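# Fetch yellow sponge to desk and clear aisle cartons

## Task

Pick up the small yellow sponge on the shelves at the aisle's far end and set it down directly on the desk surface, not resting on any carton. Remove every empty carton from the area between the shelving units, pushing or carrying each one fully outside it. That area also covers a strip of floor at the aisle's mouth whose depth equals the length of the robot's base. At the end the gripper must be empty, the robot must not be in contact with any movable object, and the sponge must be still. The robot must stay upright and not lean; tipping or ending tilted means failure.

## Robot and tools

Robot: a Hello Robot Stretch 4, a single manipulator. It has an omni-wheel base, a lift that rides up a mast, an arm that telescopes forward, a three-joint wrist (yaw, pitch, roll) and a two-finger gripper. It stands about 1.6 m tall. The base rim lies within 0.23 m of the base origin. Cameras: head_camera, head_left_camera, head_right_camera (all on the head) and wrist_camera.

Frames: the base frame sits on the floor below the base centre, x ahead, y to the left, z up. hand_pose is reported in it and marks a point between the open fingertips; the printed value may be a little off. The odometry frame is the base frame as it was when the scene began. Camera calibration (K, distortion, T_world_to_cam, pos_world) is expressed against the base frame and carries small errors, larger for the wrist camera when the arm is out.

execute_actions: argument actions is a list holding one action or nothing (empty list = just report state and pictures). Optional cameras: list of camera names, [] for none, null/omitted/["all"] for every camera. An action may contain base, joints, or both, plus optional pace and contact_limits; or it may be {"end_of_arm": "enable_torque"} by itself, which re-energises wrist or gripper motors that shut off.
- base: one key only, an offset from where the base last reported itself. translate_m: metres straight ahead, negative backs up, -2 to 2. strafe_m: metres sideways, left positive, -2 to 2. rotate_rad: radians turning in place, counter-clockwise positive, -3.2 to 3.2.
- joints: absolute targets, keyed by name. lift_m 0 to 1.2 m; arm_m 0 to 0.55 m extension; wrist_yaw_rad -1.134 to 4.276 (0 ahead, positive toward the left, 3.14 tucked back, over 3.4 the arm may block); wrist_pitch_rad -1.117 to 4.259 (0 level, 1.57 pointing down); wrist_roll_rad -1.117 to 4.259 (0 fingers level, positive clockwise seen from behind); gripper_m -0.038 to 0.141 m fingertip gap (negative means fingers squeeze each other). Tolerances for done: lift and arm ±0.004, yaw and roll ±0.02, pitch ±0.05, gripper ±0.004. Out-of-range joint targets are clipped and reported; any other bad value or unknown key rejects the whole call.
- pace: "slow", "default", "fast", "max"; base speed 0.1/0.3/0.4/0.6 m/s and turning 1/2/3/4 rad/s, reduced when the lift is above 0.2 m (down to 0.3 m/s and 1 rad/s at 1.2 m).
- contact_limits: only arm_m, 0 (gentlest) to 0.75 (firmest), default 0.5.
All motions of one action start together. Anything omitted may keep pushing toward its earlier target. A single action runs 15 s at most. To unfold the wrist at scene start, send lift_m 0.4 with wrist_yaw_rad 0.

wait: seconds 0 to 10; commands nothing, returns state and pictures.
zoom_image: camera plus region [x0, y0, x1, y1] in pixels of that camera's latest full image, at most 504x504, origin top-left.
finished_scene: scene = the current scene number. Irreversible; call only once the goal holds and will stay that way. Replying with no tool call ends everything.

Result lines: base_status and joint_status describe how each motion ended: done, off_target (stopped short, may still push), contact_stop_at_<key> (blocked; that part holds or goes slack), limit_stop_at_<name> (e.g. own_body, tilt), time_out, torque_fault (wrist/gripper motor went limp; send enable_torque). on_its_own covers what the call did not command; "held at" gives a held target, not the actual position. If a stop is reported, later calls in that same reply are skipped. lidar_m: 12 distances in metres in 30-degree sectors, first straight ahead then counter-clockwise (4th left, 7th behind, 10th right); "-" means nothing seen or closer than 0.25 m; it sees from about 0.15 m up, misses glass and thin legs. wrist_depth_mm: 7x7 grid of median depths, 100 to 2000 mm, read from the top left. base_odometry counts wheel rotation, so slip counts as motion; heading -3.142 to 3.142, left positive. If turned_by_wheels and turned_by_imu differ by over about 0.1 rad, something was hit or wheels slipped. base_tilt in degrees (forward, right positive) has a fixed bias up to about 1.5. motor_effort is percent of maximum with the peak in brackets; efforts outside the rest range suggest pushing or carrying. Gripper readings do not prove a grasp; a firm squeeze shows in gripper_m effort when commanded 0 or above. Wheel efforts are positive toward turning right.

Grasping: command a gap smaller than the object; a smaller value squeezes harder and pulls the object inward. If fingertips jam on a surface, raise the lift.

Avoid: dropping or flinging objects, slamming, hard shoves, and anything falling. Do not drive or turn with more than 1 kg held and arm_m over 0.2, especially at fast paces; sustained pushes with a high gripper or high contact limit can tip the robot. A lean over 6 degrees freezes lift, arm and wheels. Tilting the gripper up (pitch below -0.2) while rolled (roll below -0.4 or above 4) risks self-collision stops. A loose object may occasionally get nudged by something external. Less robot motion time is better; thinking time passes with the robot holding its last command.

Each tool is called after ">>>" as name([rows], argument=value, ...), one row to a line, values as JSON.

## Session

>>> execute_actions([
  {"joints":{"lift_m":0.5,"wrist_yaw_rad":0,"wrist_pitch_rad":1.5,"gripper_m":0.08}},
], cameras=["head_camera","head_left_camera","head_right_camera"])

Scene clock: 2.47 s.
base_odometry: x=+0.000 y=+0.000 heading=+0.000 (m, m, rad; odometry frame)
turned_by_wheels: +0.000 (rad since the last result)
turned_by_imu: +0.000 (rad since the last result)
base_tilt: forward=+0.7 right=-0.3 (deg)
lidar_m: 1.29 2.12 1.45 1.38 1.42 0.84 0.76 0.81 1.11 2.32 2.37 1.37
base_status: not commanded
joint_positions: lift_m=+0.500 arm_m=-0.001 wrist_yaw_rad=+0.001 wrist_pitch_rad=+1.500 wrist_roll_rad=-0.005 gripper_m=+0.080
joint_status: all done
motor_effort: lift_m=+21(23) arm_m=+0(1) wrist_yaw_rad=-1(3) wrist_pitch_rad=+1(4) wrist_roll_rad=+1(1) gripper_m=-1(1) wheel_0=-1(0) wheel_1=-1(1) wheel_2=+1(0) (%)
hand_pose: x=+0.1907 y=-0.0874 z=+0.3903 quat_wxyz=(+0.732, -0.002, +0.682, +0.002) (m; base frame)
wrist_depth_mm: 627 615 621 615 627 621 621 / 621 621 621 615 621 621 627 / 627 621 615 615 621 621 621 / 615 621 615 615 615 615 609 / 621 615 407 402 609 615 615 / 621 399 399 402 230 609 621 / 402 399 402 - 609 621 615
pictures: head_camera, head_left_camera, head_right_camera
Images, in order (width x height): head_camera 420x560, head_left_camera 420x672, head_right_camera 420x672.

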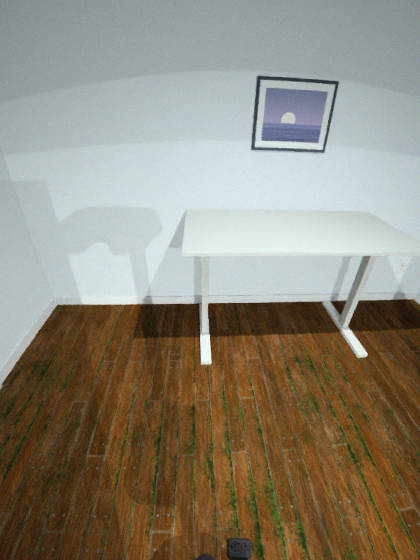

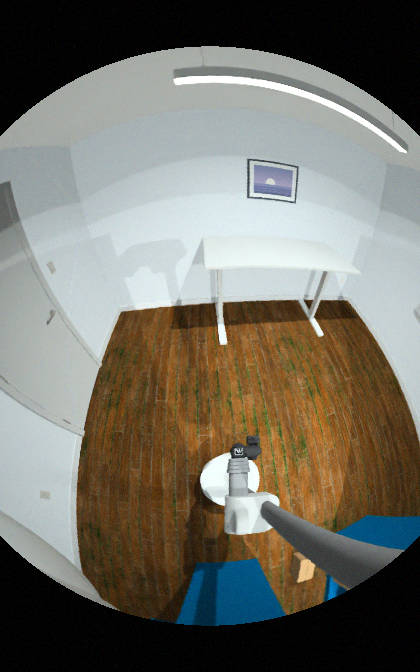

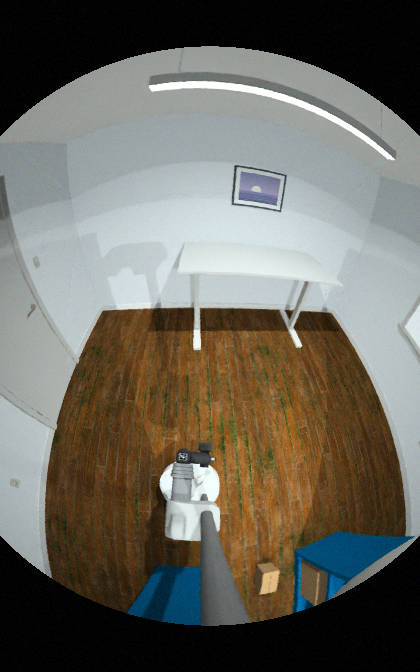

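Aisle behind, slightly right.

>>> execute_actions([
  {"base":{"rotate_rad":-2.9}},
])

Scene clock: 5.33 s.
base_odometry: x=+0.000 y=+0.000 heading=-2.900 (m, m, rad; odometry frame)
turned_by_wheels: -2.900 (rad since the last result)
turned_by_imu: -2.914 (rad since the last result)
base_tilt: forward=+0.6 right=-0.3 (deg)
lidar_m: 0.76 0.98 1.35 2.31 1.66 1.32 1.29 1.65 1.39 1.38 1.54 0.78
base_status: done
joint_positions: lift_m=+0.500 arm_m=-0.001 wrist_yaw_rad=+0.000 wrist_pitch_rad=+1.500 wrist_roll_rad=-0.005 gripper_m=+0.080
joint_status: not commanded
motor_effort: lift_m=+19(21) arm_m=+0(1) wrist_yaw_rad=+1(0) wrist_pitch_rad=+1(1) wrist_roll_rad=+1(1) gripper_m=+1(3) wheel_0=+2(8) wheel_1=+0(7) wheel_2=-1(9) (%)
hand_pose: x=+0.1907 y=-0.0874 z=+0.3904 quat_wxyz=(+0.732, -0.002, +0.682, +0.002) (m; base frame)
wrist_depth_mm: 615 621 627 621 627 615 621 / 615 627 621 621 621 621 621 / 621 615 621 627 621 621 621 / 621 621 615 621 615 621 615 / 615 615 404 404 615 615 615 / 621 402 404 402 229 615 609 / 415 402 399 - 615 621 615
pictures: head_camera, head_left_camera, head_right_camera, wrist_camera
camera_calibration (this result's frames):
wrist_camera: T_world_to_cam=[[0.0465234, -0.998892, -0.00709427, -0.0933477], [-0.998876, -0.0464557, -0.00942794, 0.233544], [0.00908792, 0.00752492, -0.99993, 0.618756], [0, 0, 0, 1]] pos_world=[0.232001, -0.0870509, 0.620253]
Images, in order (width x height): head_camera 420x560, head_left_camera 420x672, head_right_camera 420x672, wrist_camera 616x392.

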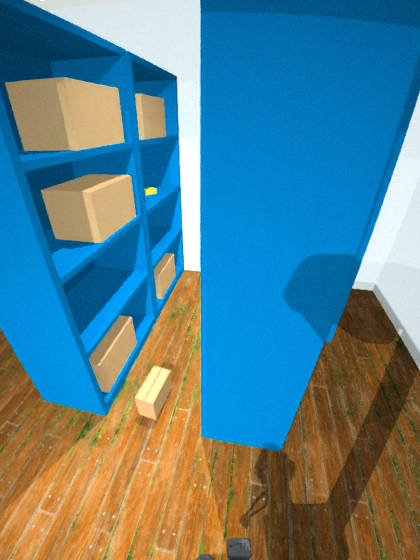

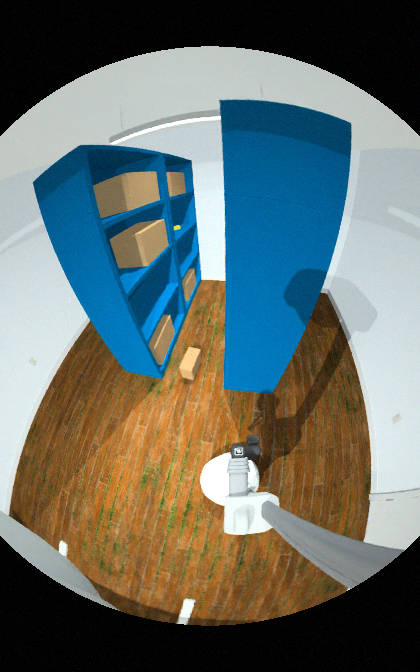

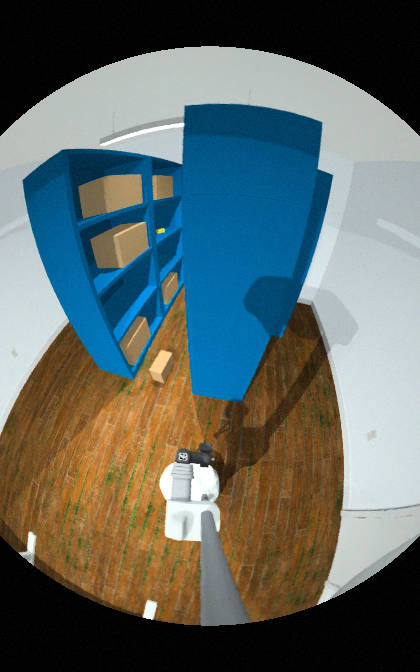

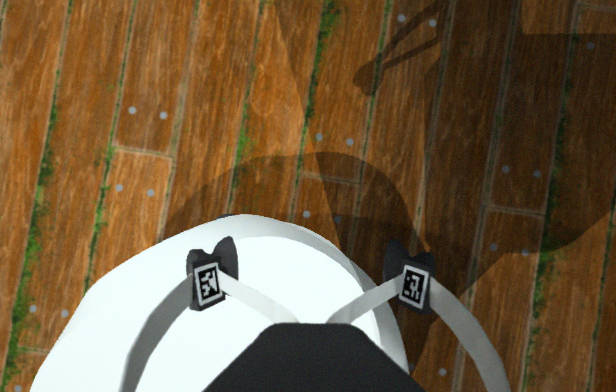

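>>> execute_actions([
  {"base":{"rotate_rad":-0.25}},
], cameras=[])

>>> execute_actions([
  {"base":{"strafe_m":0.55}},
], cameras=["head_camera","wrist_camera"])

Scene clock: 6.67 s.
base_odometry: x=+0.000 y=+0.000 heading=+3.134 (m, m, rad; odometry frame)
turned_by_wheels: -0.249 (rad since the last result)
turned_by_imu: -0.251 (rad since the last result)
base_tilt: forward=+0.7 right=-0.3 (deg)
lidar_m: 0.77 0.80 1.08 2.31 2.34 1.38 1.36 2.14 1.46 1.38 1.42 1.82
base_status: done
joint_positions: lift_m=+0.500 arm_m=-0.001 wrist_yaw_rad=+0.000 wrist_pitch_rad=+1.500 wrist_roll_rad=-0.005 gripper_m=+0.080
joint_status: not commanded
motor_effort: lift_m=+19(19) arm_m=-1(1) wrist_yaw_rad=+0(1) wrist_pitch_rad=+0(1) wrist_roll_rad=+0(1) gripper_m=-2(4) wheel_0=+3(6) wheel_1=+2(6) wheel_2=+2(8) (%)
hand_pose: x=+0.1907 y=-0.0874 z=+0.3904 quat_wxyz=(+0.732, -0.002, +0.682, +0.002) (m; base frame)
wrist_depth_mm: 621 621 621 621 621 621 621 / 615 621 621 615 621 621 621 / 615 609 627 621 621 621 615 / 615 615 621 621 621 621 615 / 615 615 404 404 621 621 609 / 609 404 402 402 230 609 609 / 418 404 404 - 615 615 609
pictures: none
No camera images: the call's "cameras" was empty. Leave "cameras" out to get every camera's image.

Scene clock: 9.83 s.
base_odometry: x=-0.004 y=-0.550 heading=+3.134 (m, m, rad; odometry frame)
turned_by_wheels: +0.000 (rad since the last result)
turned_by_imu: +0.001 (rad since the last result)
base_tilt: forward=+0.7 right=-0.3 (deg)
lidar_m: 0.78 0.77 0.95 1.75 1.78 1.45 1.38 1.38 2.09 1.93 1.97 0.82
base_status: done
joint_positions: lift_m=+0.500 arm_m=-0.001 wrist_yaw_rad=+0.000 wrist_pitch_rad=+1.500 wrist_roll_rad=-0.005 gripper_m=+0.080
joint_status: not commanded
motor_effort: lift_m=+19(19) arm_m=+0(1) wrist_yaw_rad=+0(0) wrist_pitch_rad=+1(1) wrist_roll_rad=+0(1) gripper_m=-3(2) wheel_0=+1(8) wheel_1=-1(14) wheel_2=+2(1) (%)
hand_pose: x=+0.1907 y=-0.0874 z=+0.3904 quat_wxyz=(+0.732, -0.002, +0.682, +0.002) (m; base frame)
wrist_depth_mm: 627 621 627 627 627 634 621 / 627 615 627 615 615 621 627 / 615 621 634 621 615 627 621 / 615 615 621 621 615 621 621 / 615 621 404 404 615 609 609 / 615 404 402 402 228 621 615 / 415 402 402 - 609 615 609
pictures: head_camera, wrist_camera
camera_calibration (this result's frames):
wrist_camera: T_world_to_cam=[[0.0465223, -0.998892, -0.0070941, -0.0933477], [-0.998876, -0.0464545, -0.00943187, 0.233547], [0.00909187, 0.00752491, -0.99993, 0.618756], [0, 0, 0, 1]] pos_world=[0.232001, -0.087051, 0.620253]
Images, in order (width x height): head_camera 420x560, wrist_camera 616x392.

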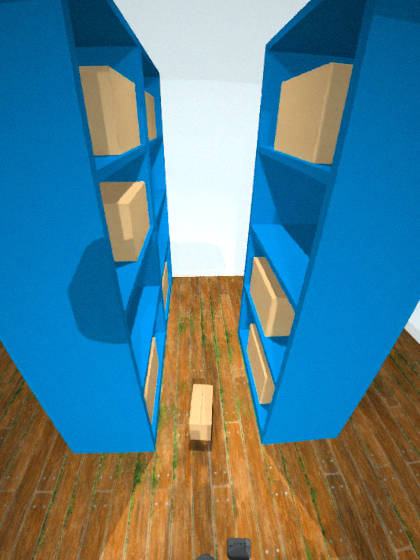

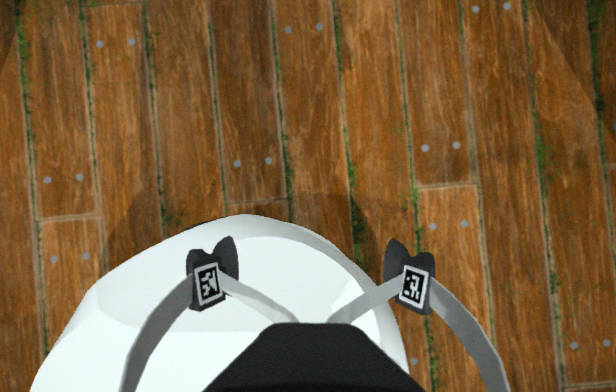

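>>> execute_actions([
  {"base":{"strafe_m":0.11}},
], cameras=[])

>>> execute_actions([
  {"base":{"translate_m":0.3},"joints":{"arm_m":0.45,"gripper_m":0.14}},
], cameras=["wrist_camera"])

Scene clock: 11.63 s.
base_odometry: x=-0.005 y=-0.660 heading=+3.134 (m, m, rad; odometry frame)
turned_by_wheels: +0.000 (rad since the last result)
turned_by_imu: +0.000 (rad since the last result)
base_tilt: forward=+0.7 right=-0.4 (deg)
lidar_m: 0.73 0.73 1.80 1.64 1.70 1.48 1.38 1.39 2.19 2.05 1.14 0.86
base_status: done
joint_positions: lift_m=+0.500 arm_m=-0.001 wrist_yaw_rad=+0.000 wrist_pitch_rad=+1.500 wrist_roll_rad=-0.005 gripper_m=+0.080
joint_status: not commanded
motor_effort: lift_m=+19(19) arm_m=-1(1) wrist_yaw_rad=+1(0) wrist_pitch_rad=+1(0) wrist_roll_rad=+0(1) gripper_m=-2(2) wheel_0=+1(8) wheel_1=-1(9) wheel_2=+1(1) (%)
hand_pose: x=+0.1907 y=-0.0874 z=+0.3904 quat_wxyz=(+0.732, -0.002, +0.682, +0.002) (m; base frame)
wrist_depth_mm: 621 621 615 621 627 621 621 / 621 621 621 621 615 627 621 / 615 615 621 621 615 621 615 / 621 627 609 615 615 615 615 / 615 615 407 404 615 621 621 / 615 404 402 404 229 615 615 / 418 399 404 - 615 615 615
pictures: none
No camera images: the call's "cameras" was empty. Leave "cameras" out to get every camera's image.

Scene clock: 14.10 s.
base_odometry: x=-0.305 y=-0.658 heading=+3.134 (m, m, rad; odometry frame)
turned_by_wheels: +0.000 (rad since the last result)
turned_by_imu: -0.001 (rad since the last result)
base_tilt: forward=+0.7 right=-0.4 (deg)
lidar_m: 0.49 0.43 0.54 1.69 1.72 2.22 2.12 1.73 2.16 1.99 0.67 0.62
base_status: done
joint_positions: lift_m=+0.500 arm_m=+0.449 wrist_yaw_rad=+0.000 wrist_pitch_rad=+1.500 wrist_roll_rad=-0.005 gripper_m=+0.140
joint_status: all done
motor_effort: lift_m=+19(19) arm_m=+4(2) wrist_yaw_rad=+1(1) wrist_pitch_rad=+1(0) wrist_roll_rad=+0(0) gripper_m=+1(4) wheel_0=+1(5) wheel_1=+1(6) wheel_2=+1(10) (%)
hand_pose: x=+0.6406 y=-0.0874 z=+0.3904 quat_wxyz=(+0.732, -0.002, +0.682, +0.002) (m; base frame)
wrist_depth_mm: 508 621 621 621 621 621 480 / 492 615 621 627 621 621 492 / 492 615 615 621 621 621 500 / 473 615 609 433 609 609 544 / 466 535 609 436 621 609 539 / 459 549 433 164 609 603 535 / 539 615 615 - 609 615 609
pictures: wrist_camera
camera_calibration (this result's frames):
wrist_camera: T_world_to_cam=[[0.0464914, -0.998894, -0.00708462, -0.114265], [-0.998875, -0.0464222, -0.00963608, 0.683074], [0.00929654, 0.00752465, -0.999928, 0.614537], [0, 0, 0, 1]] pos_world=[0.681905, -0.087053, 0.620266]
Images, in order (width x height): wrist_camera 616x392.

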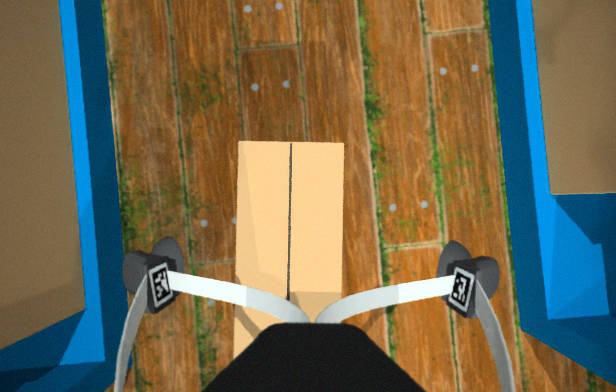

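>>> execute_actions([
  {"base":{"strafe_m":0.02},"joints":{"lift_m":0.3}},
], cameras=[])

>>> execute_actions([
  {"joints":{"lift_m":0.235},"pace":"slow"},
], cameras=["wrist_camera"])

Scene clock: 16.23 s.
base_odometry: x=-0.305 y=-0.678 heading=+3.134 (m, m, rad; odometry frame)
turned_by_wheels: +0.000 (rad since the last result)
turned_by_imu: +0.000 (rad since the last result)
base_tilt: forward=+0.6 right=-0.3 (deg)
lidar_m: 0.49 0.43 0.55 1.67 1.70 2.21 2.10 1.72 2.21 2.03 0.67 0.63
base_status: done
joint_positions: lift_m=+0.300 arm_m=+0.449 wrist_yaw_rad=+0.000 wrist_pitch_rad=+1.500 wrist_roll_rad=-0.005 gripper_m=+0.140
joint_status: all done
motor_effort: lift_m=+16(22) arm_m=+4(4) wrist_yaw_rad=+1(0) wrist_pitch_rad=+1(1) wrist_roll_rad=-1(0) gripper_m=-1(2) wheel_0=+1(8) wheel_1=-2(12) wheel_2=+0(1) (%)
hand_pose: x=+0.6406 y=-0.0874 z=+0.1906 quat_wxyz=(+0.732, -0.002, +0.682, +0.002) (m; base frame)
wrist_depth_mm: 418 421 418 421 421 421 421 / 415 415 415 418 418 421 421 / 415 421 238 239 239 418 421 / 415 415 238 237 237 415 415 / 404 415 237 237 236 415 415 / 399 415 236 165 236 415 413 / 392 413 237 - 413 415 413
pictures: none
No camera images: the call's "cameras" was empty. Leave "cameras" out to get every camera's image.

Scene clock: 17.67 s.
base_odometry: x=-0.305 y=-0.678 heading=+3.134 (m, m, rad; odometry frame)
turned_by_wheels: +0.000 (rad since the last result)
turned_by_imu: +0.000 (rad since the last result)
base_tilt: forward=+0.6 right=-0.3 (deg)
lidar_m: 0.50 0.43 0.56 1.68 1.71 2.21 2.13 1.73 2.18 2.04 0.68 0.62
base_status: not commanded
joint_positions: lift_m=+0.236 arm_m=+0.449 wrist_yaw_rad=+0.000 wrist_pitch_rad=+1.500 wrist_roll_rad=-0.005 gripper_m=+0.140
joint_status: all done
motor_effort: lift_m=+11(19) arm_m=+4(5) wrist_yaw_rad=+0(0) wrist_pitch_rad=+2(2) wrist_roll_rad=+0(0) gripper_m=+0(1) wheel_0=+1(1) wheel_1=-2(2) wheel_2=+0(1) (%)
hand_pose: x=+0.6407 y=-0.0874 z=+0.1261 quat_wxyz=(+0.732, -0.002, +0.682, +0.002) (m; base frame)
wrist_depth_mm: 359 357 357 359 359 359 359 / 359 359 178 178 178 359 359 / 357 357 177 177 177 357 357 / 355 355 176 177 177 355 357 / 353 355 176 176 177 355 355 / 353 351 176 176 175 203 353 / 351 355 175 - 175 351 353
pictures: wrist_camera
camera_calibration (this result's frames):
wrist_camera: T_world_to_cam=[[0.0464653, -0.998895, -0.0070749, -0.116126], [-0.998875, -0.0463946, -0.00984578, 0.680621], [0.00950666, 0.00752443, -0.999927, 0.350112], [0, 0, 0, 1]] pos_world=[0.681922, -0.0870547, 0.355966]
Images, in order (width x height): wrist_camera 616x392.

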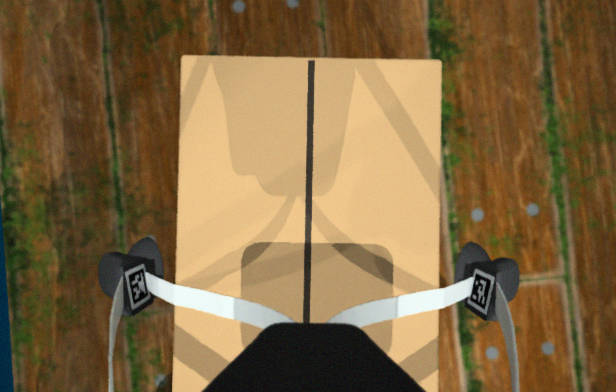

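>>> execute_actions([
  {"joints":{"gripper_m":0.05}},
], cameras=[])

>>> execute_actions([
  {"joints":{"lift_m":0.4}},
], cameras=[])

>>> execute_actions([
  {"base":{"translate_m":-0.5},"joints":{"arm_m":0.1}},
], cameras=["wrist_camera"])

>>> execute_actions([
  {"base":{"rotate_rad":-1.57}},
], cameras=[])

>>> execute_actions([
  {"joints":{"arm_m":0.5,"lift_m":0.26}},
], cameras=[])

>>> execute_actions([
  {"joints":{"gripper_m":0.14}},
], cameras=[])

>>> execute_actions([
  {"joints":{"lift_m":0.5}},
], cameras=[])

>>> execute_actions([
  {"joints":{"arm_m":0.0,"gripper_m":0.08}},
], cameras=[])

>>> execute_actions([
  {"base":{"rotate_rad":1.62}},
])

Scene clock: 20.23 s.
base_odometry: x=-0.305 y=-0.678 heading=+3.134 (m, m, rad; odometry frame)
turned_by_wheels: +0.000 (rad since the last result)
turned_by_imu: +0.000 (rad since the last result)
base_tilt: forward=+0.6 right=-0.3 (deg)
lidar_m: 0.49 0.43 0.55 1.68 1.72 2.19 2.11 1.71 2.19 2.03 0.67 0.62
base_status: not commanded
joint_positions: lift_m=+0.235 arm_m=+0.449 wrist_yaw_rad=+0.000 wrist_pitch_rad=+1.500 wrist_roll_rad=-0.005 gripper_m=+0.051
joint_status: all done
motor_effort: lift_m=+16(16) arm_m=+5(4) wrist_yaw_rad=+1(1) wrist_pitch_rad=+2(5) wrist_roll_rad=-2(1) gripper_m=-22(21) wheel_0=+1(1) wheel_1=-2(2) wheel_2=+0(0) (%)
hand_pose: x=+0.6406 y=-0.0874 z=+0.1256 quat_wxyz=(+0.732, -0.002, +0.682, +0.002) (m; base frame)
wrist_depth_mm: 355 355 355 355 355 353 351 / 351 355 163 162 160 353 353 / 353 353 163 161 160 355 353 / 353 353 163 161 160 353 351 / 355 351 163 161 159 351 349 / 351 174 163 160 159 175 351 / 349 349 163 - 158 351 347
pictures: none
No camera images: the call's "cameras" was empty. Leave "cameras" out to get every camera's image.

Scene clock: 22.00 s.
base_odometry: x=-0.305 y=-0.678 heading=+3.134 (m, m, rad; odometry frame)
turned_by_wheels: +0.000 (rad since the last result)
turned_by_imu: +0.000 (rad since the last result)
base_tilt: forward=+0.7 right=-0.4 (deg)
lidar_m: 0.48 0.42 0.56 1.68 1.71 2.19 2.10 1.72 2.19 2.04 0.66 0.50
base_status: not commanded
joint_positions: lift_m=+0.400 arm_m=+0.449 wrist_yaw_rad=+0.000 wrist_pitch_rad=+1.500 wrist_roll_rad=-0.005 gripper_m=+0.051
joint_status: all done
motor_effort: lift_m=+21(20) arm_m=+4(4) wrist_yaw_rad=+1(0) wrist_pitch_rad=+1(1) wrist_roll_rad=-1(1) gripper_m=-21(22) wheel_0=+1(1) wheel_1=-2(2) wheel_2=+0(0) (%)
hand_pose: x=+0.6406 y=-0.0874 z=+0.2902 quat_wxyz=(+0.732, -0.002, +0.682, +0.002) (m; base frame)
wrist_depth_mm: 442 521 521 517 521 517 484 / 442 521 163 162 160 517 492 / 436 517 163 161 160 517 496 / 439 517 164 161 160 517 508 / 433 517 163 161 160 512 517 / 392 174 162 161 158 176 492 / 436 512 163 - 158 508 508
pictures: none
No camera images: the call's "cameras" was empty. Leave "cameras" out to get every camera's image.

Scene clock: 25.13 s.
base_odometry: x=+0.195 y=-0.682 heading=+3.134 (m, m, rad; odometry frame)
turned_by_wheels: +0.000 (rad since the last result)
turned_by_imu: +0.002 (rad since the last result)
base_tilt: forward=+0.7 right=-0.2 (deg)
lidar_m: 0.40 0.92 1.77 1.60 1.64 1.23 1.17 1.20 2.23 2.07 2.09 1.06
base_status: done
joint_positions: lift_m=+0.400 arm_m=+0.101 wrist_yaw_rad=+0.001 wrist_pitch_rad=+1.490 wrist_roll_rad=-0.005 gripper_m=+0.050
joint_status: all done
on_its_own: wrist_pitch_rad is at rest, and its effort (+30) is outside its rest range (-23 to +23)
motor_effort: lift_m=+19(21) arm_m=-6(5) wrist_yaw_rad=-2(3) wrist_pitch_rad=+30(30) wrist_roll_rad=-2(2) gripper_m=-21(24) wheel_0=+0(6) wheel_1=-1(7) wheel_2=-1(10) (%)
hand_pose: x=+0.2954 y=-0.0874 z=+0.2906 quat_wxyz=(+0.735, -0.002, +0.678, +0.002) (m; base frame)
wrist_depth_mm: 530 525 135 525 530 535 525 / 525 530 138 137 137 139 530 / 521 521 145 143 143 525 521 / 517 517 151 151 150 517 521 / 517 521 159 158 157 517 517 / 517 177 165 164 163 176 517 / 517 392 176 - 172 512 517
pictures: wrist_camera
camera_calibration (this result's frames):
wrist_camera: T_world_to_cam=[[0.0471372, -0.998866, -0.00667727, -0.0991991], [-0.998705, -0.0469993, -0.019489, 0.340011], [0.0191531, 0.00758728, -0.999788, 0.515017], [0, 0, 0, 1]] pos_world=[0.334383, -0.0870139, 0.520872]
Images, in order (width x height): wrist_camera 616x392.

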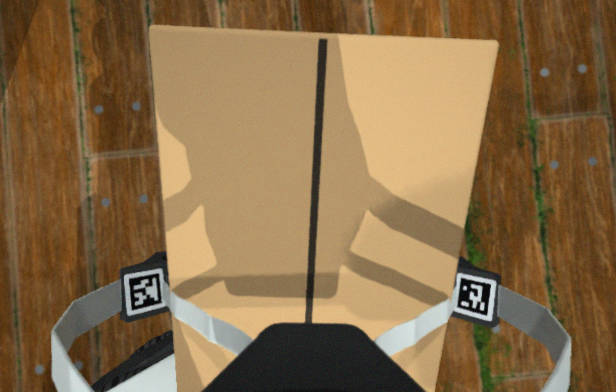

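Scene clock: 27.20 s.
base_odometry: x=+0.195 y=-0.682 heading=+1.564 (m, m, rad; odometry frame)
turned_by_wheels: -1.570 (rad since the last result)
turned_by_imu: -1.577 (rad since the last result)
base_tilt: forward=+0.6 right=-0.4 (deg)
lidar_m: 0.38 2.12 1.06 0.92 0.93 1.74 1.62 1.65 1.25 1.18 1.19 2.20
base_status: done
joint_positions: lift_m=+0.400 arm_m=+0.101 wrist_yaw_rad=+0.002 wrist_pitch_rad=+1.490 wrist_roll_rad=-0.004 gripper_m=+0.050
joint_status: not commanded
on_its_own: wrist_pitch_rad is at rest, and its effort (+30) is outside its rest range (-23 to +23)
motor_effort: lift_m=+19(19) arm_m=-6(6) wrist_yaw_rad=-4(4) wrist_pitch_rad=+30(30) wrist_roll_rad=-1(2) gripper_m=-16(20) wheel_0=+3(7) wheel_1=+0(11) wheel_2=+2(9) (%)
hand_pose: x=+0.2954 y=-0.0874 z=+0.2906 quat_wxyz=(+0.735, -0.002, +0.678, +0.002) (m; base frame)
wrist_depth_mm: 525 530 135 530 521 535 525 / 525 525 138 137 137 139 525 / 525 525 144 143 143 521 521 / 521 517 151 150 150 521 521 / 521 521 159 158 157 521 521 / 512 177 166 165 163 176 512 / 517 392 175 - 172 512 512
pictures: none
No camera images: the call's "cameras" was empty. Leave "cameras" out to get every camera's image.

Scene clock: 29.50 s.
base_odometry: x=+0.195 y=-0.682 heading=+1.564 (m, m, rad; odometry frame)
turned_by_wheels: +0.000 (rad since the last result)
turned_by_imu: +0.000 (rad since the last result)
base_tilt: forward=+0.7 right=-0.4 (deg)
lidar_m: 0.54 2.11 1.05 0.90 0.93 1.77 1.63 1.65 1.28 1.17 1.19 2.18
base_status: not commanded
joint_positions: lift_m=+0.260 arm_m=+0.499 wrist_yaw_rad=+0.000 wrist_pitch_rad=+1.502 wrist_roll_rad=-0.005 gripper_m=+0.050
joint_status: all done
motor_effort: lift_m=+16(19) arm_m=+5(4) wrist_yaw_rad=+1(4) wrist_pitch_rad=-4(29) wrist_roll_rad=-1(3) gripper_m=-22(20) wheel_0=+3(3) wheel_1=+0(0) wheel_2=+2(2) (%)
hand_pose: x=+0.6900 y=-0.0874 z=+0.1506 quat_wxyz=(+0.731, -0.002, +0.682, +0.002) (m; base frame)
wrist_depth_mm: 384 382 379 379 377 379 382 / 377 379 145 145 145 379 377 / 382 377 150 150 150 379 377 / 377 379 156 155 155 377 377 / 377 379 162 161 161 377 377 / 375 177 167 166 166 176 375 / 377 375 174 - 172 375 375
pictures: none
No camera images: the call's "cameras" was empty. Leave "cameras" out to get every camera's image.

Scene clock: 31.40 s.
base_odometry: x=+0.195 y=-0.682 heading=+1.564 (m, m, rad; odometry frame)
turned_by_wheels: +0.000 (rad since the last result)
turned_by_imu: +0.000 (rad since the last result)
base_tilt: forward=+0.7 right=-0.3 (deg)
lidar_m: 0.54 2.12 1.07 0.91 0.93 1.75 1.63 1.65 1.26 1.17 1.18 2.18
base_status: not commanded
joint_positions: lift_m=+0.260 arm_m=+0.499 wrist_yaw_rad=+0.000 wrist_pitch_rad=+1.500 wrist_roll_rad=-0.005 gripper_m=+0.140
joint_status: all done
motor_effort: lift_m=+16(16) arm_m=+4(4) wrist_yaw_rad=+1(0) wrist_pitch_rad=+0(4) wrist_roll_rad=-2(1) gripper_m=+1(18) wheel_0=+3(3) wheel_1=+0(0) wheel_2=+2(1) (%)
hand_pose: x=+0.6905 y=-0.0874 z=+0.1506 quat_wxyz=(+0.732, -0.002, +0.682, +0.002) (m; base frame)
wrist_depth_mm: 382 382 379 382 379 377 377 / 379 379 199 198 199 379 379 / 377 377 198 198 198 379 379 / 377 379 197 198 198 375 377 / 377 375 198 198 197 377 377 / 375 373 198 165 196 377 373 / 375 377 197 - 196 375 375
pictures: none
No camera images: the call's "cameras" was empty. Leave "cameras" out to get every camera's image.

Scene clock: 33.47 s.
base_odometry: x=+0.195 y=-0.682 heading=+1.564 (m, m, rad; odometry frame)
turned_by_wheels: +0.000 (rad since the last result)
turned_by_imu: +0.000 (rad since the last result)
base_tilt: forward=+0.6 right=-0.3 (deg)
lidar_m: 0.54 2.12 1.05 0.90 0.93 1.77 1.63 1.66 1.27 1.17 1.19 2.18
base_status: not commanded
joint_positions: lift_m=+0.500 arm_m=+0.499 wrist_yaw_rad=+0.000 wrist_pitch_rad=+1.500 wrist_roll_rad=-0.005 gripper_m=+0.140
joint_status: all done
motor_effort: lift_m=+21(25) arm_m=+4(5) wrist_yaw_rad=+1(1) wrist_pitch_rad=+0(0) wrist_roll_rad=-1(1) gripper_m=-1(1) wheel_0=+3(3) wheel_1=+0(0) wheel_2=+1(2) (%)
hand_pose: x=+0.6905 y=-0.0874 z=+0.3903 quat_wxyz=(+0.732, -0.002, +0.682, +0.002) (m; base frame)
wrist_depth_mm: 621 621 621 621 621 621 615 / 615 615 615 627 615 615 621 / 615 615 621 439 615 621 615 / 621 615 615 436 615 609 615 / 615 615 609 436 609 615 621 / 615 615 615 165 615 609 615 / 615 615 615 - 615 609 615
pictures: none
No camera images: the call's "cameras" was empty. Leave "cameras" out to get every camera's image.

Scene clock: 36.00 s.
base_odometry: x=+0.195 y=-0.682 heading=+1.564 (m, m, rad; odometry frame)
turned_by_wheels: +0.000 (rad since the last result)
turned_by_imu: +0.000 (rad since the last result)
base_tilt: forward=+0.6 right=-0.3 (deg)
lidar_m: 0.55 2.09 1.05 0.91 0.92 1.75 1.63 1.66 1.27 1.17 1.19 2.18
base_status: not commanded
joint_positions: lift_m=+0.500 arm_m=+0.001 wrist_yaw_rad=+0.000 wrist_pitch_rad=+1.500 wrist_roll_rad=-0.005 gripper_m=+0.080
joint_status: all done
motor_effort: lift_m=+21(21) arm_m=-4(3) wrist_yaw_rad=+2(1) wrist_pitch_rad=+0(0) wrist_roll_rad=-2(1) gripper_m=-1(2) wheel_0=+2(3) wheel_1=+0(0) wheel_2=+2(2) (%)
hand_pose: x=+0.1919 y=-0.0874 z=+0.3903 quat_wxyz=(+0.732, -0.002, +0.682, +0.002) (m; base frame)
wrist_depth_mm: 621 621 627 621 621 621 615 / 621 621 621 621 615 621 615 / 621 621 621 615 621 627 609 / 621 615 615 621 615 615 621 / 621 615 404 407 615 621 615 / 615 402 402 402 228 621 609 / 615 402 399 - 609 609 609
pictures: none
No camera images: the call's "cameras" was empty. Leave "cameras" out to get every camera's image.

Scene clock: 38.10 s.
base_odometry: x=+0.195 y=-0.682 heading=-3.099 (m, m, rad; odometry frame)
turned_by_wheels: +1.620 (rad since the last result)
turned_by_imu: +1.628 (rad since the last result)
base_tilt: forward=+0.6 right=-0.3 (deg)
lidar_m: 0.91 0.94 1.72 1.59 1.65 1.24 1.17 1.23 0.54 0.52 2.13 1.05
base_status: done
joint_positions: lift_m=+0.500 arm_m=+0.001 wrist_yaw_rad=+0.000 wrist_pitch_rad=+1.500 wrist_roll_rad=-0.005 gripper_m=+0.080
joint_status: not commanded
motor_effort: lift_m=+20(21) arm_m=-4(3) wrist_yaw_rad=+1(1) wrist_pitch_rad=+1(0) wrist_roll_rad=+0(2) gripper_m=+0(2) wheel_0=-1(8) wheel_1=+0(7) wheel_2=-1(8) (%)
hand_pose: x=+0.1920 y=-0.0874 z=+0.3903 quat_wxyz=(+0.732, -0.002, +0.682, +0.002) (m; base frame)
wrist_depth_mm: 627 621 627 615 627 621 627 / 621 627 627 621 615 627 621 / 621 615 621 621 621 621 621 / 621 621 615 621 615 615 615 / 615 621 402 407 627 621 621 / 621 404 399 402 229 615 615 / 621 402 399 - 609 609 615
pictures: head_camera, head_left_camera, head_right_camera, wrist_camera
camera_calibration (this result's frames):
wrist_camera: T_world_to_cam=[[0.0459551, -0.998918, -0.00710434, -0.0933074], [-0.998902, -0.0458872, -0.00944511, 0.234918], [0.00910889, 0.00753059, -0.99993, 0.618635], [0, 0, 0, 1]] pos_world=[0.233313, -0.0870854, 0.620148]
Images, in order (width x height): head_camera 420x560, head_left_camera 420x672, head_right_camera 420x672, wrist_camera 616x392.

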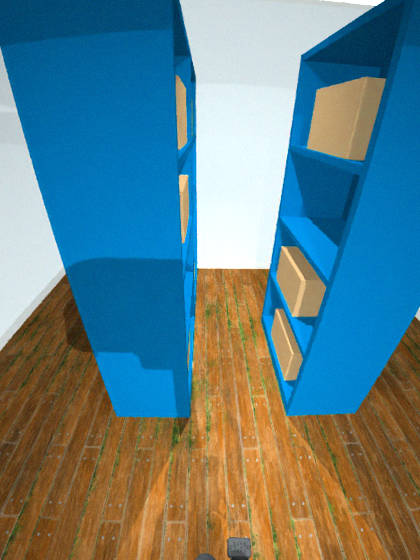

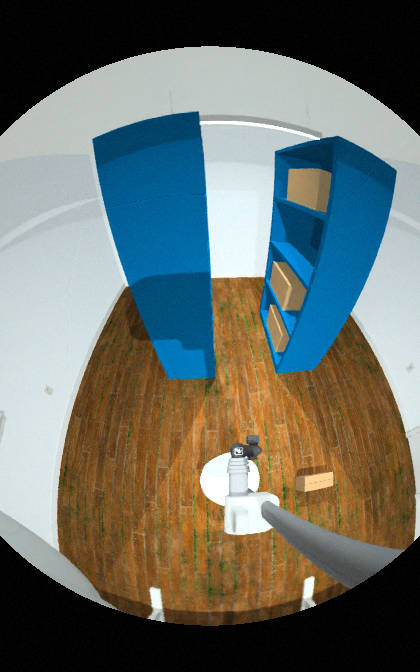

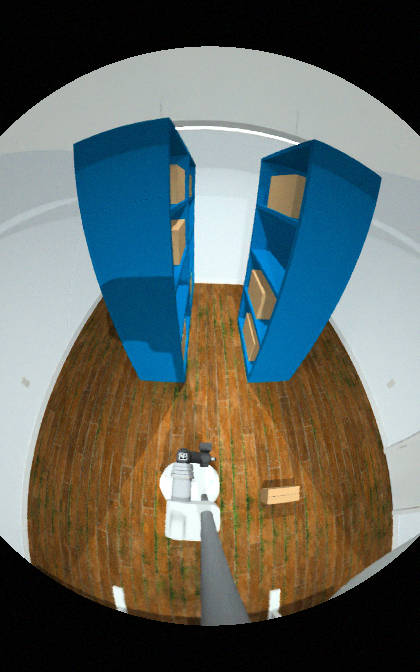

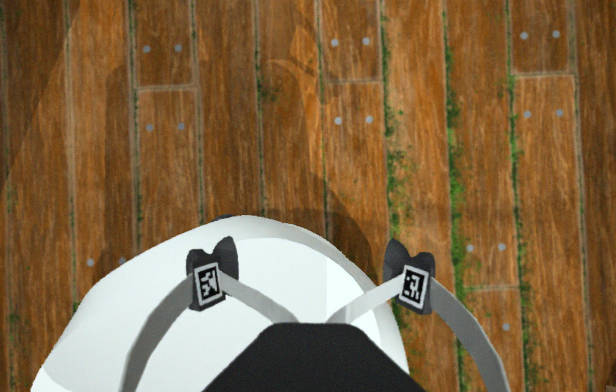

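Aligned with planks. Strafe right 0.13, enter.

>>> execute_actions([
  {"base":{"strafe_m":-0.13}},
], cameras=[])

>>> execute_actions([
  {"base":{"translate_m":0.95}},
], cameras=["head_camera","wrist_camera"])

Scene clock: 39.97 s.
base_odometry: x=+0.189 y=-0.552 heading=-3.099 (m, m, rad; odometry frame)
turned_by_wheels: +0.000 (rad since the last result)
turned_by_imu: +0.000 (rad since the last result)
base_tilt: forward=+0.7 right=-0.3 (deg)
lidar_m: 0.96 0.95 1.86 1.73 1.77 1.23 1.17 1.22 0.41 0.41 2.02 0.99
base_status: done
joint_positions: lift_m=+0.500 arm_m=+0.001 wrist_yaw_rad=+0.000 wrist_pitch_rad=+1.500 wrist_roll_rad=-0.005 gripper_m=+0.080
joint_status: not commanded
motor_effort: lift_m=+20(20) arm_m=-4(4) wrist_yaw_rad=+2(2) wrist_pitch_rad=+1(1) wrist_roll_rad=-2(1) gripper_m=-4(1) wheel_0=+1(9) wheel_1=+1(7) wheel_2=-1(1) (%)
hand_pose: x=+0.1920 y=-0.0874 z=+0.3903 quat_wxyz=(+0.732, -0.002, +0.682, +0.002) (m; base frame)
wrist_depth_mm: 627 621 621 627 627 627 621 / 615 621 621 621 627 621 615 / 621 621 621 615 621 621 615 / 615 621 621 615 615 615 621 / 627 621 404 404 621 621 615 / 609 402 399 399 229 615 609 / 615 402 399 - 615 609 615
pictures: none
No camera images: the call's "cameras" was empty. Leave "cameras" out to get every camera's image.

Scene clock: 44.60 s.
base_odometry: x=-0.760 y=-0.593 heading=-3.099 (m, m, rad; odometry frame)
turned_by_wheels: +0.000 (rad since the last result)
turned_by_imu: -0.005 (rad since the last result)
base_tilt: forward=+0.6 right=-0.3 (deg)
lidar_m: 1.18 0.37 0.26 0.25 1.93 2.44 2.50 1.07 2.03 0.32 0.34 0.46
base_status: done
joint_positions: lift_m=+0.500 arm_m=+0.001 wrist_yaw_rad=+0.000 wrist_pitch_rad=+1.500 wrist_roll_rad=-0.005 gripper_m=+0.080
joint_status: not commanded
motor_effort: lift_m=+20(20) arm_m=-5(4) wrist_yaw_rad=+2(2) wrist_pitch_rad=+1(1) wrist_roll_rad=+0(1) gripper_m=+0(2) wheel_0=+2(7) wheel_1=+0(0) wheel_2=+0(10) (%)
hand_pose: x=+0.1920 y=-0.0874 z=+0.3903 quat_wxyz=(+0.732, -0.002, +0.682, +0.002) (m; base frame)
wrist_depth_mm: 544 621 627 621 627 554 415 / 549 621 609 621 621 559 418 / 544 615 621 621 615 559 421 / 539 615 615 621 615 574 436 / 544 615 402 404 615 591 539 / 539 402 404 404 229 544 539 / 455 404 399 - 615 544 459
pictures: head_camera, wrist_camera
camera_calibration (this result's frames):
wrist_camera: T_world_to_cam=[[0.0459552, -0.998918, -0.00710434, -0.0933065], [-0.998902, -0.0458873, -0.00944523, 0.2349], [0.00910901, 0.0075306, -0.99993, 0.618636], [0, 0, 0, 1]] pos_world=[0.233294, -0.0870854, 0.620148]
Images, in order (width x height): head_camera 420x560, wrist_camera 616x392.

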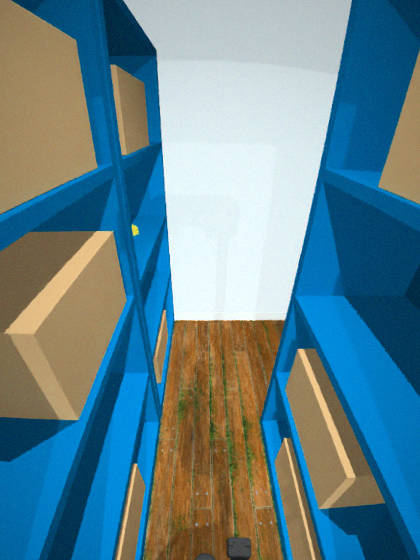

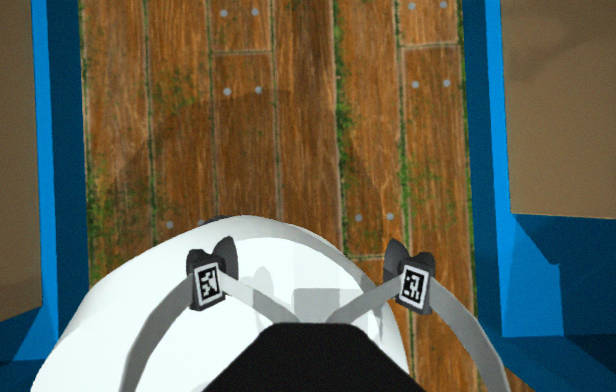

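>>> execute_actions([
  {"base":{"strafe_m":-0.035},"joints":{"lift_m":0.95}},
], cameras=[])

>>> execute_actions([
  {"base":{"translate_m":0.5}},
], cameras=["head_camera","head_left_camera","head_right_camera"])

Scene clock: 47.60 s.
base_odometry: x=-0.761 y=-0.558 heading=-3.099 (m, m, rad; odometry frame)
turned_by_wheels: +0.000 (rad since the last result)
turned_by_imu: +0.001 (rad since the last result)
base_tilt: forward=+0.7 right=-0.4 (deg)
lidar_m: 1.36 0.42 0.27 0.25 1.91 2.51 2.50 1.07 2.00 0.28 0.31 0.42
base_status: done
joint_positions: lift_m=+0.950 arm_m=+0.001 wrist_yaw_rad=+0.000 wrist_pitch_rad=+1.500 wrist_roll_rad=-0.005 gripper_m=+0.080
joint_status: all done
motor_effort: lift_m=+21(21) arm_m=-4(3) wrist_yaw_rad=+1(1) wrist_pitch_rad=+0(1) wrist_roll_rad=-1(1) gripper_m=-3(1) wheel_0=+0(9) wheel_1=+2(9) wheel_2=+0(0) (%)
hand_pose: x=+0.1920 y=-0.0874 z=+0.8403 quat_wxyz=(+0.732, -0.002, +0.682, +0.002) (m; base frame)
wrist_depth_mm: 723 991 1078 1060 1008 517 362 / 723 991 1078 1060 976 525 399 / 715 904 1060 1042 991 535 535 / 723 891 1078 1060 1008 539 535 / 723 960 854 842 991 530 535 / 564 866 854 842 229 525 530 / 554 1060 854 - 1060 496 445
pictures: none
No camera images: the call's "cameras" was empty. Leave "cameras" out to get every camera's image.

Scene clock: 50.73 s.
base_odometry: x=-1.261 y=-0.579 heading=-3.099 (m, m, rad; odometry frame)
turned_by_wheels: +0.000 (rad since the last result)
turned_by_imu: -0.002 (rad since the last result)
base_tilt: forward=+0.6 right=-0.3 (deg)
lidar_m: 1.32 0.47 0.30 0.28 0.27 0.43 1.57 0.45 0.31 0.27 0.30 0.37
base_status: done
joint_positions: lift_m=+0.950 arm_m=+0.001 wrist_yaw_rad=+0.000 wrist_pitch_rad=+1.500 wrist_roll_rad=-0.005 gripper_m=+0.080
joint_status: not commanded
motor_effort: lift_m=+21(21) arm_m=-4(4) wrist_yaw_rad=+1(2) wrist_pitch_rad=+0(1) wrist_roll_rad=-1(1) gripper_m=-1(3) wheel_0=+2(7) wheel_1=+0(6) wheel_2=+1(8) (%)
hand_pose: x=+0.1920 y=-0.0874 z=+0.8403 quat_wxyz=(+0.732, -0.002, +0.682, +0.002) (m; base frame)
wrist_depth_mm: 798 976 1060 1060 1060 878 343 / 654 1008 1042 1060 1098 512 521 / 683 991 1078 1078 991 535 375 / 991 991 1060 1078 976 484 340 / 976 991 854 842 960 492 345 / 707 866 854 854 229 442 349 / 707 809 854 - 809 445 353
pictures: head_camera, head_left_camera, head_right_camera
Images, in order (width x height): head_camera 420x560, head_left_camera 420x672, head_right_camera 420x672.

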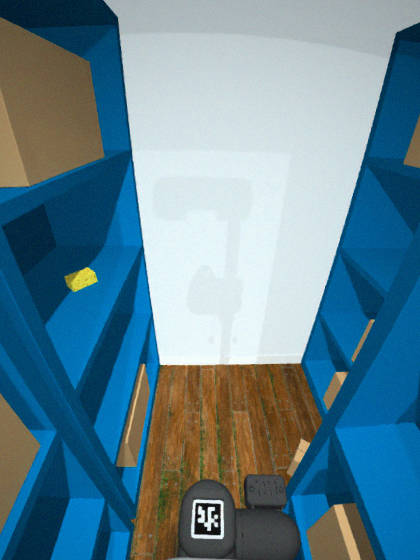

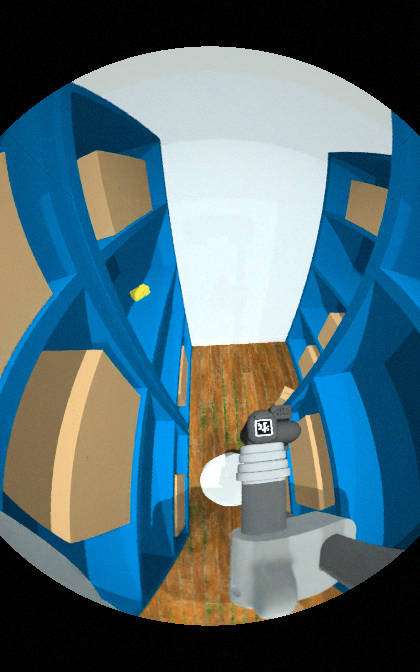

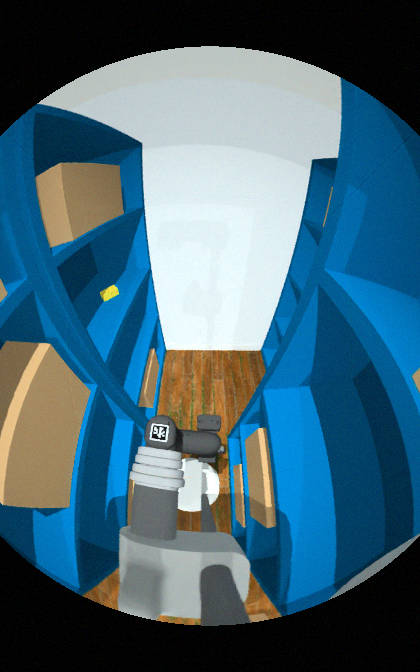

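>>> execute_actions([
  {"base":{"translate_m":0.53},"joints":{"lift_m":1.1}},
], cameras=[])

>>> execute_actions([
  {"base":{"rotate_rad":1.57},"pace":"slow"},
], cameras=[])

>>> execute_actions([
  {"joints":{"wrist_pitch_rad":0.9,"gripper_m":0.14}},
], cameras=["wrist_camera","head_camera"])

Scene clock: 54.70 s.
base_odometry: x=-1.790 y=-0.602 heading=-3.098 (m, m, rad; odometry frame)
turned_by_wheels: +0.000 (rad since the last result)
turned_by_imu: -0.002 (rad since the last result)
base_tilt: forward=+0.6 right=-0.3 (deg)
lidar_m: 0.79 0.50 0.33 0.30 0.33 0.45 2.11 0.39 0.28 0.41 0.43 0.85
base_status: done
joint_positions: lift_m=+1.100 arm_m=+0.001 wrist_yaw_rad=+0.000 wrist_pitch_rad=+1.500 wrist_roll_rad=-0.005 gripper_m=+0.080
joint_status: all done
motor_effort: lift_m=+21(27) arm_m=-4(4) wrist_yaw_rad=+1(2) wrist_pitch_rad=+0(0) wrist_roll_rad=-1(0) gripper_m=-4(2) wheel_0=+2(7) wheel_1=+0(4) wheel_2=+0(10) (%)
hand_pose: x=+0.1919 y=-0.0874 z=+0.9903 quat_wxyz=(+0.732, -0.002, +0.682, +0.002) (m; base frame)
wrist_depth_mm: 691 1138 1205 1229 1229 1229 1138 / 691 1138 1205 1205 1205 1182 1138 / 691 1025 1229 1205 1182 1182 946 / 676 1025 1229 1229 1205 1205 946 / 683 1078 1008 991 1205 1025 976 / 683 1118 991 991 228 1060 1060 / 676 878 1182 - 842 759 798
pictures: none
No camera images: the call's "cameras" was empty. Leave "cameras" out to get every camera's image.

Scene clock: 57.57 s.
base_odometry: x=-1.790 y=-0.602 heading=-1.529 (m, m, rad; odometry frame)
turned_by_wheels: +1.569 (rad since the last result)
turned_by_imu: +1.577 (rad since the last result)
base_tilt: forward=+0.6 right=-0.3 (deg)
lidar_m: 0.30 0.34 0.44 2.05 0.37 0.27 0.44 0.45 0.86 0.79 0.51 0.34
base_status: done
joint_positions: lift_m=+1.100 arm_m=+0.001 wrist_yaw_rad=+0.000 wrist_pitch_rad=+1.500 wrist_roll_rad=-0.005 gripper_m=+0.080
joint_status: not commanded
motor_effort: lift_m=+21(21) arm_m=-4(3) wrist_yaw_rad=+1(1) wrist_pitch_rad=+1(1) wrist_roll_rad=+0(1) gripper_m=-2(2) wheel_0=-3(5) wheel_1=-1(7) wheel_2=-3(6) (%)
hand_pose: x=+0.1919 y=-0.0874 z=+0.9903 quat_wxyz=(+0.732, -0.002, +0.682, +0.002) (m; base frame)
wrist_depth_mm: 245 250 253 259 676 676 699 / 357 397 691 691 691 683 668 / 691 683 683 878 904 1118 976 / 1182 1205 1205 1205 1182 1229 1060 / 1205 1205 991 976 1182 1205 1078 / 1205 1205 1008 991 229 1182 1118 / 1205 1182 1182 - 1205 1182 1098
pictures: none
No camera images: the call's "cameras" was empty. Leave "cameras" out to get every camera's image.

Scene clock: 59.20 s.
base_odometry: x=-1.790 y=-0.602 heading=-1.529 (m, m, rad; odometry frame)
turned_by_wheels: +0.000 (rad since the last result)
turned_by_imu: +0.000 (rad since the last result)
base_tilt: forward=+0.6 right=-0.3 (deg)
lidar_m: 0.30 0.32 0.41 2.08 0.39 0.28 0.45 0.45 0.85 0.80 0.50 0.33
base_status: not commanded
joint_positions: lift_m=+1.100 arm_m=+0.001 wrist_yaw_rad=+0.000 wrist_pitch_rad=+0.902 wrist_roll_rad=-0.005 gripper_m=+0.140
joint_status: all done
motor_effort: lift_m=+21(21) arm_m=-4(4) wrist_yaw_rad=+1(2) wrist_pitch_rad=-4(6) wrist_roll_rad=+0(0) gripper_m=-1(5) wheel_0=-4(4) wheel_1=-1(1) wheel_2=-3(3) (%)
hand_pose: x=+0.3505 y=-0.0874 z=+1.0517 quat_wxyz=(+0.900, -0.002, +0.436, +0.001) (m; base frame)
wrist_depth_mm: 260 404 477 477 477 477 477 / 258 394 413 415 418 418 410 / 256 362 368 370 366 370 366 / 254 330 329 330 332 332 336 / 253 293 301 300 301 303 303 / 265 274 281 165 286 281 303 / 366 430 609 - 691 683 691
pictures: head_camera, wrist_camera
camera_calibration (this result's frames):
wrist_camera: T_world_to_cam=[[0.0419543, -0.998917, 0.020104, -0.12313], [-0.819979, -0.0459217, -0.570549, 0.926952], [0.570854, 0.00745212, -0.821018, 0.893511], [0, 0, 0, 1]] pos_world=[0.255182, -0.0870879, 1.26493]
Images, in order (width x height): head_camera 420x560, wrist_camera 616x392.

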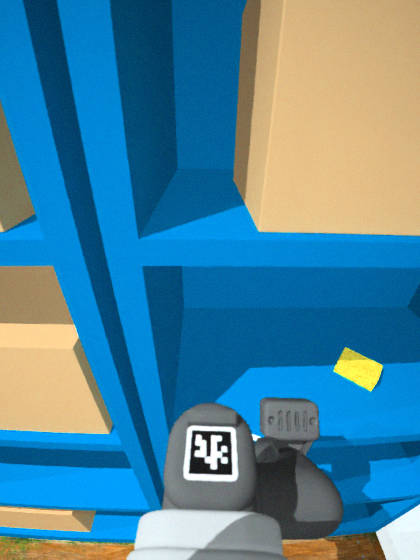

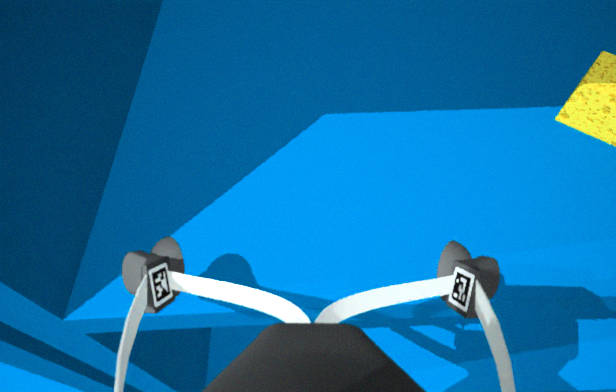

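>>> execute_actions([
  {"base":{"strafe_m":-0.3}},
], cameras=["wrist_camera"])

Scene clock: 61.73 s.
base_odometry: x=-2.090 y=-0.614 heading=-1.529 (m, m, rad; odometry frame)
turned_by_wheels: +0.000 (rad since the last result)
turned_by_imu: +0.001 (rad since the last result)
base_tilt: forward=+0.6 right=-0.3 (deg)
lidar_m: 0.33 0.34 0.46 1.18 0.48 0.46 0.68 0.72 0.54 0.49 0.51 0.35
base_status: done
joint_positions: lift_m=+1.100 arm_m=+0.001 wrist_yaw_rad=+0.000 wrist_pitch_rad=+0.901 wrist_roll_rad=-0.005 gripper_m=+0.140
joint_status: not commanded
motor_effort: lift_m=+20(21) arm_m=-4(4) wrist_yaw_rad=+2(1) wrist_pitch_rad=-3(4) wrist_roll_rad=+0(1) gripper_m=+1(3) wheel_0=+0(10) wheel_1=+2(8) wheel_2=+0(1) (%)
hand_pose: x=+0.3506 y=-0.0874 z=+1.0519 quat_wxyz=(+0.900, -0.002, +0.436, +0.001) (m; base frame)
wrist_depth_mm: 469 469 477 477 477 480 477 / 413 413 413 345 415 421 418 / 364 366 366 347 368 370 370 / 329 330 330 330 332 334 332 / 300 296 301 301 300 303 303 / 285 283 303 165 723 294 539 / 676 676 691 - 683 676 591
pictures: wrist_camera
camera_calibration (this result's frames):
wrist_camera: T_world_to_cam=[[0.0419484, -0.998917, 0.0201177, -0.123148], [-0.819794, -0.0459222, -0.570815, 0.927313], [0.571121, 0.00745237, -0.820832, 0.893305], [0, 0, 0, 1]] pos_world=[0.255186, -0.0870878, 1.26505]
Images, in order (width x height): wrist_camera 616x392.

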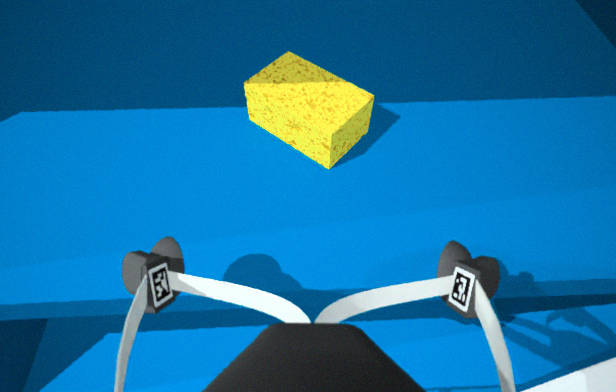

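>>> execute_actions([
  {"joints":{"lift_m":1.075,"arm_m":0.2},"pace":"slow"},
], cameras=["wrist_camera"])

>>> execute_actions([
  {"joints":{"lift_m":1.045,"arm_m":0.245},"pace":"slow"},
], cameras=["wrist_camera"])

Scene clock: 65.37 s.
base_odometry: x=-2.090 y=-0.614 heading=-1.529 (m, m, rad; odometry frame)
turned_by_wheels: +0.000 (rad since the last result)
turned_by_imu: +0.000 (rad since the last result)
base_tilt: forward=+0.6 right=-0.4 (deg)
lidar_m: 0.32 0.33 0.46 1.15 0.48 0.46 0.68 0.72 0.55 0.50 0.51 0.34
base_status: not commanded
joint_positions: lift_m=+1.075 arm_m=+0.199 wrist_yaw_rad=+0.000 wrist_pitch_rad=+0.901 wrist_roll_rad=-0.005 gripper_m=+0.140
joint_status: all done
motor_effort: lift_m=+16(22) arm_m=+4(7) wrist_yaw_rad=+1(2) wrist_pitch_rad=-2(3) wrist_roll_rad=-1(0) gripper_m=+2(2) wheel_0=+0(0) wheel_1=+1(2) wheel_2=+0(0) (%)
hand_pose: x=+0.5491 y=-0.0874 z=+1.0272 quat_wxyz=(+0.900, -0.002, +0.436, +0.001) (m; base frame)
wrist_depth_mm: 382 384 387 394 397 399 404 / 373 373 375 377 375 377 379 / 330 332 332 332 336 336 334 / 300 298 298 300 300 300 303 / 271 266 266 223 273 273 274 / 249 240 211 165 201 243 251 / 229 230 233 - 231 231 232
pictures: wrist_camera
camera_calibration (this result's frames):
wrist_camera: T_world_to_cam=[[0.0419486, -0.998917, 0.0201177, -0.13098], [-0.819793, -0.0459224, -0.570815, 1.07597], [0.571121, 0.00745248, -0.820832, 0.759647], [0, 0, 0, 1]] pos_world=[0.453718, -0.0870878, 1.24036]
Images, in order (width x height): wrist_camera 616x392.

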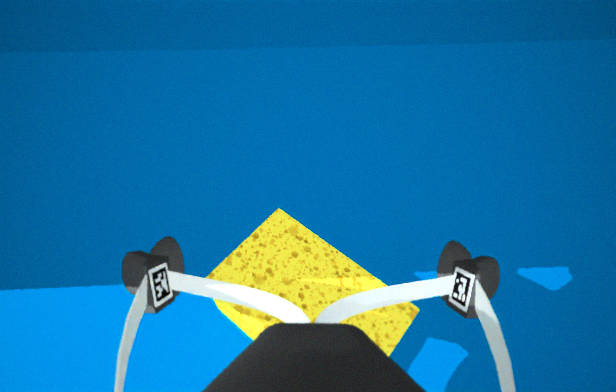

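Scene clock: 67.80 s.
base_odometry: x=-2.090 y=-0.614 heading=-1.530 (m, m, rad; odometry frame)
turned_by_wheels: -0.001 (rad since the last result)
turned_by_imu: +0.025 (rad since the last result)
base_tilt: forward=+0.0 right=+0.0 (deg)
lidar_m: 0.34 0.37 0.49 0.97 0.46 0.45 0.50 0.73 0.52 0.49 0.52 0.37
base_status: not commanded
joint_positions: lift_m=+1.046 arm_m=+0.244 wrist_yaw_rad=-0.009 wrist_pitch_rad=+0.908 wrist_roll_rad=-0.005 gripper_m=+0.140
joint_status: all done
on_its_own: wrist_yaw_rad is at rest, and its effort (+28) is outside its rest range (-13 to +13)
motor_effort: lift_m=+10(15) arm_m=+8(13) wrist_yaw_rad=+28(42) wrist_pitch_rad=-21(35) wrist_roll_rad=+2(5) gripper_m=+0(2) wheel_0=+1(1) wheel_1=+1(4) wheel_2=-9(10) (%)
hand_pose: x=+0.5913 y=-0.0891 z=+0.9966 quat_wxyz=(+0.899, +0.000, +0.438, -0.003) (m; base frame)
wrist_depth_mm: 353 357 359 359 362 370 370 / 349 345 347 347 347 347 349 / 307 307 306 306 309 309 307 / 276 276 274 277 276 276 277 / 250 250 251 204 251 252 253 / 229 222 183 180 181 209 229 / 211 211 211 - 170 208 211
pictures: wrist_camera
camera_calibration (this result's frames):
wrist_camera: T_world_to_cam=[[0.0331326, -0.999249, 0.0200715, -0.128534], [-0.823738, -0.0386751, -0.56565, 1.09077], [0.566002, 0.00220778, -0.824401, 0.716561], [0, 0, 0, 1]] pos_world=[0.497191, -0.0878343, 1.21031]
Images, in order (width x height): wrist_camera 616x392.

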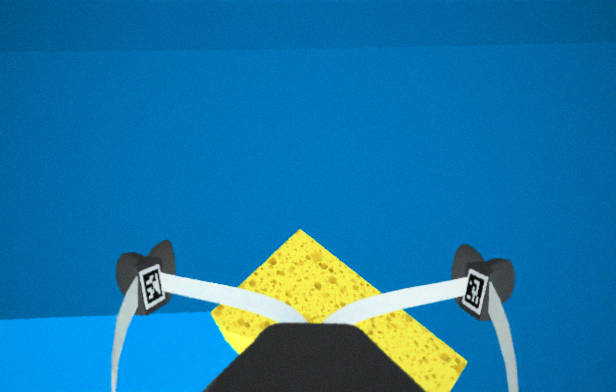

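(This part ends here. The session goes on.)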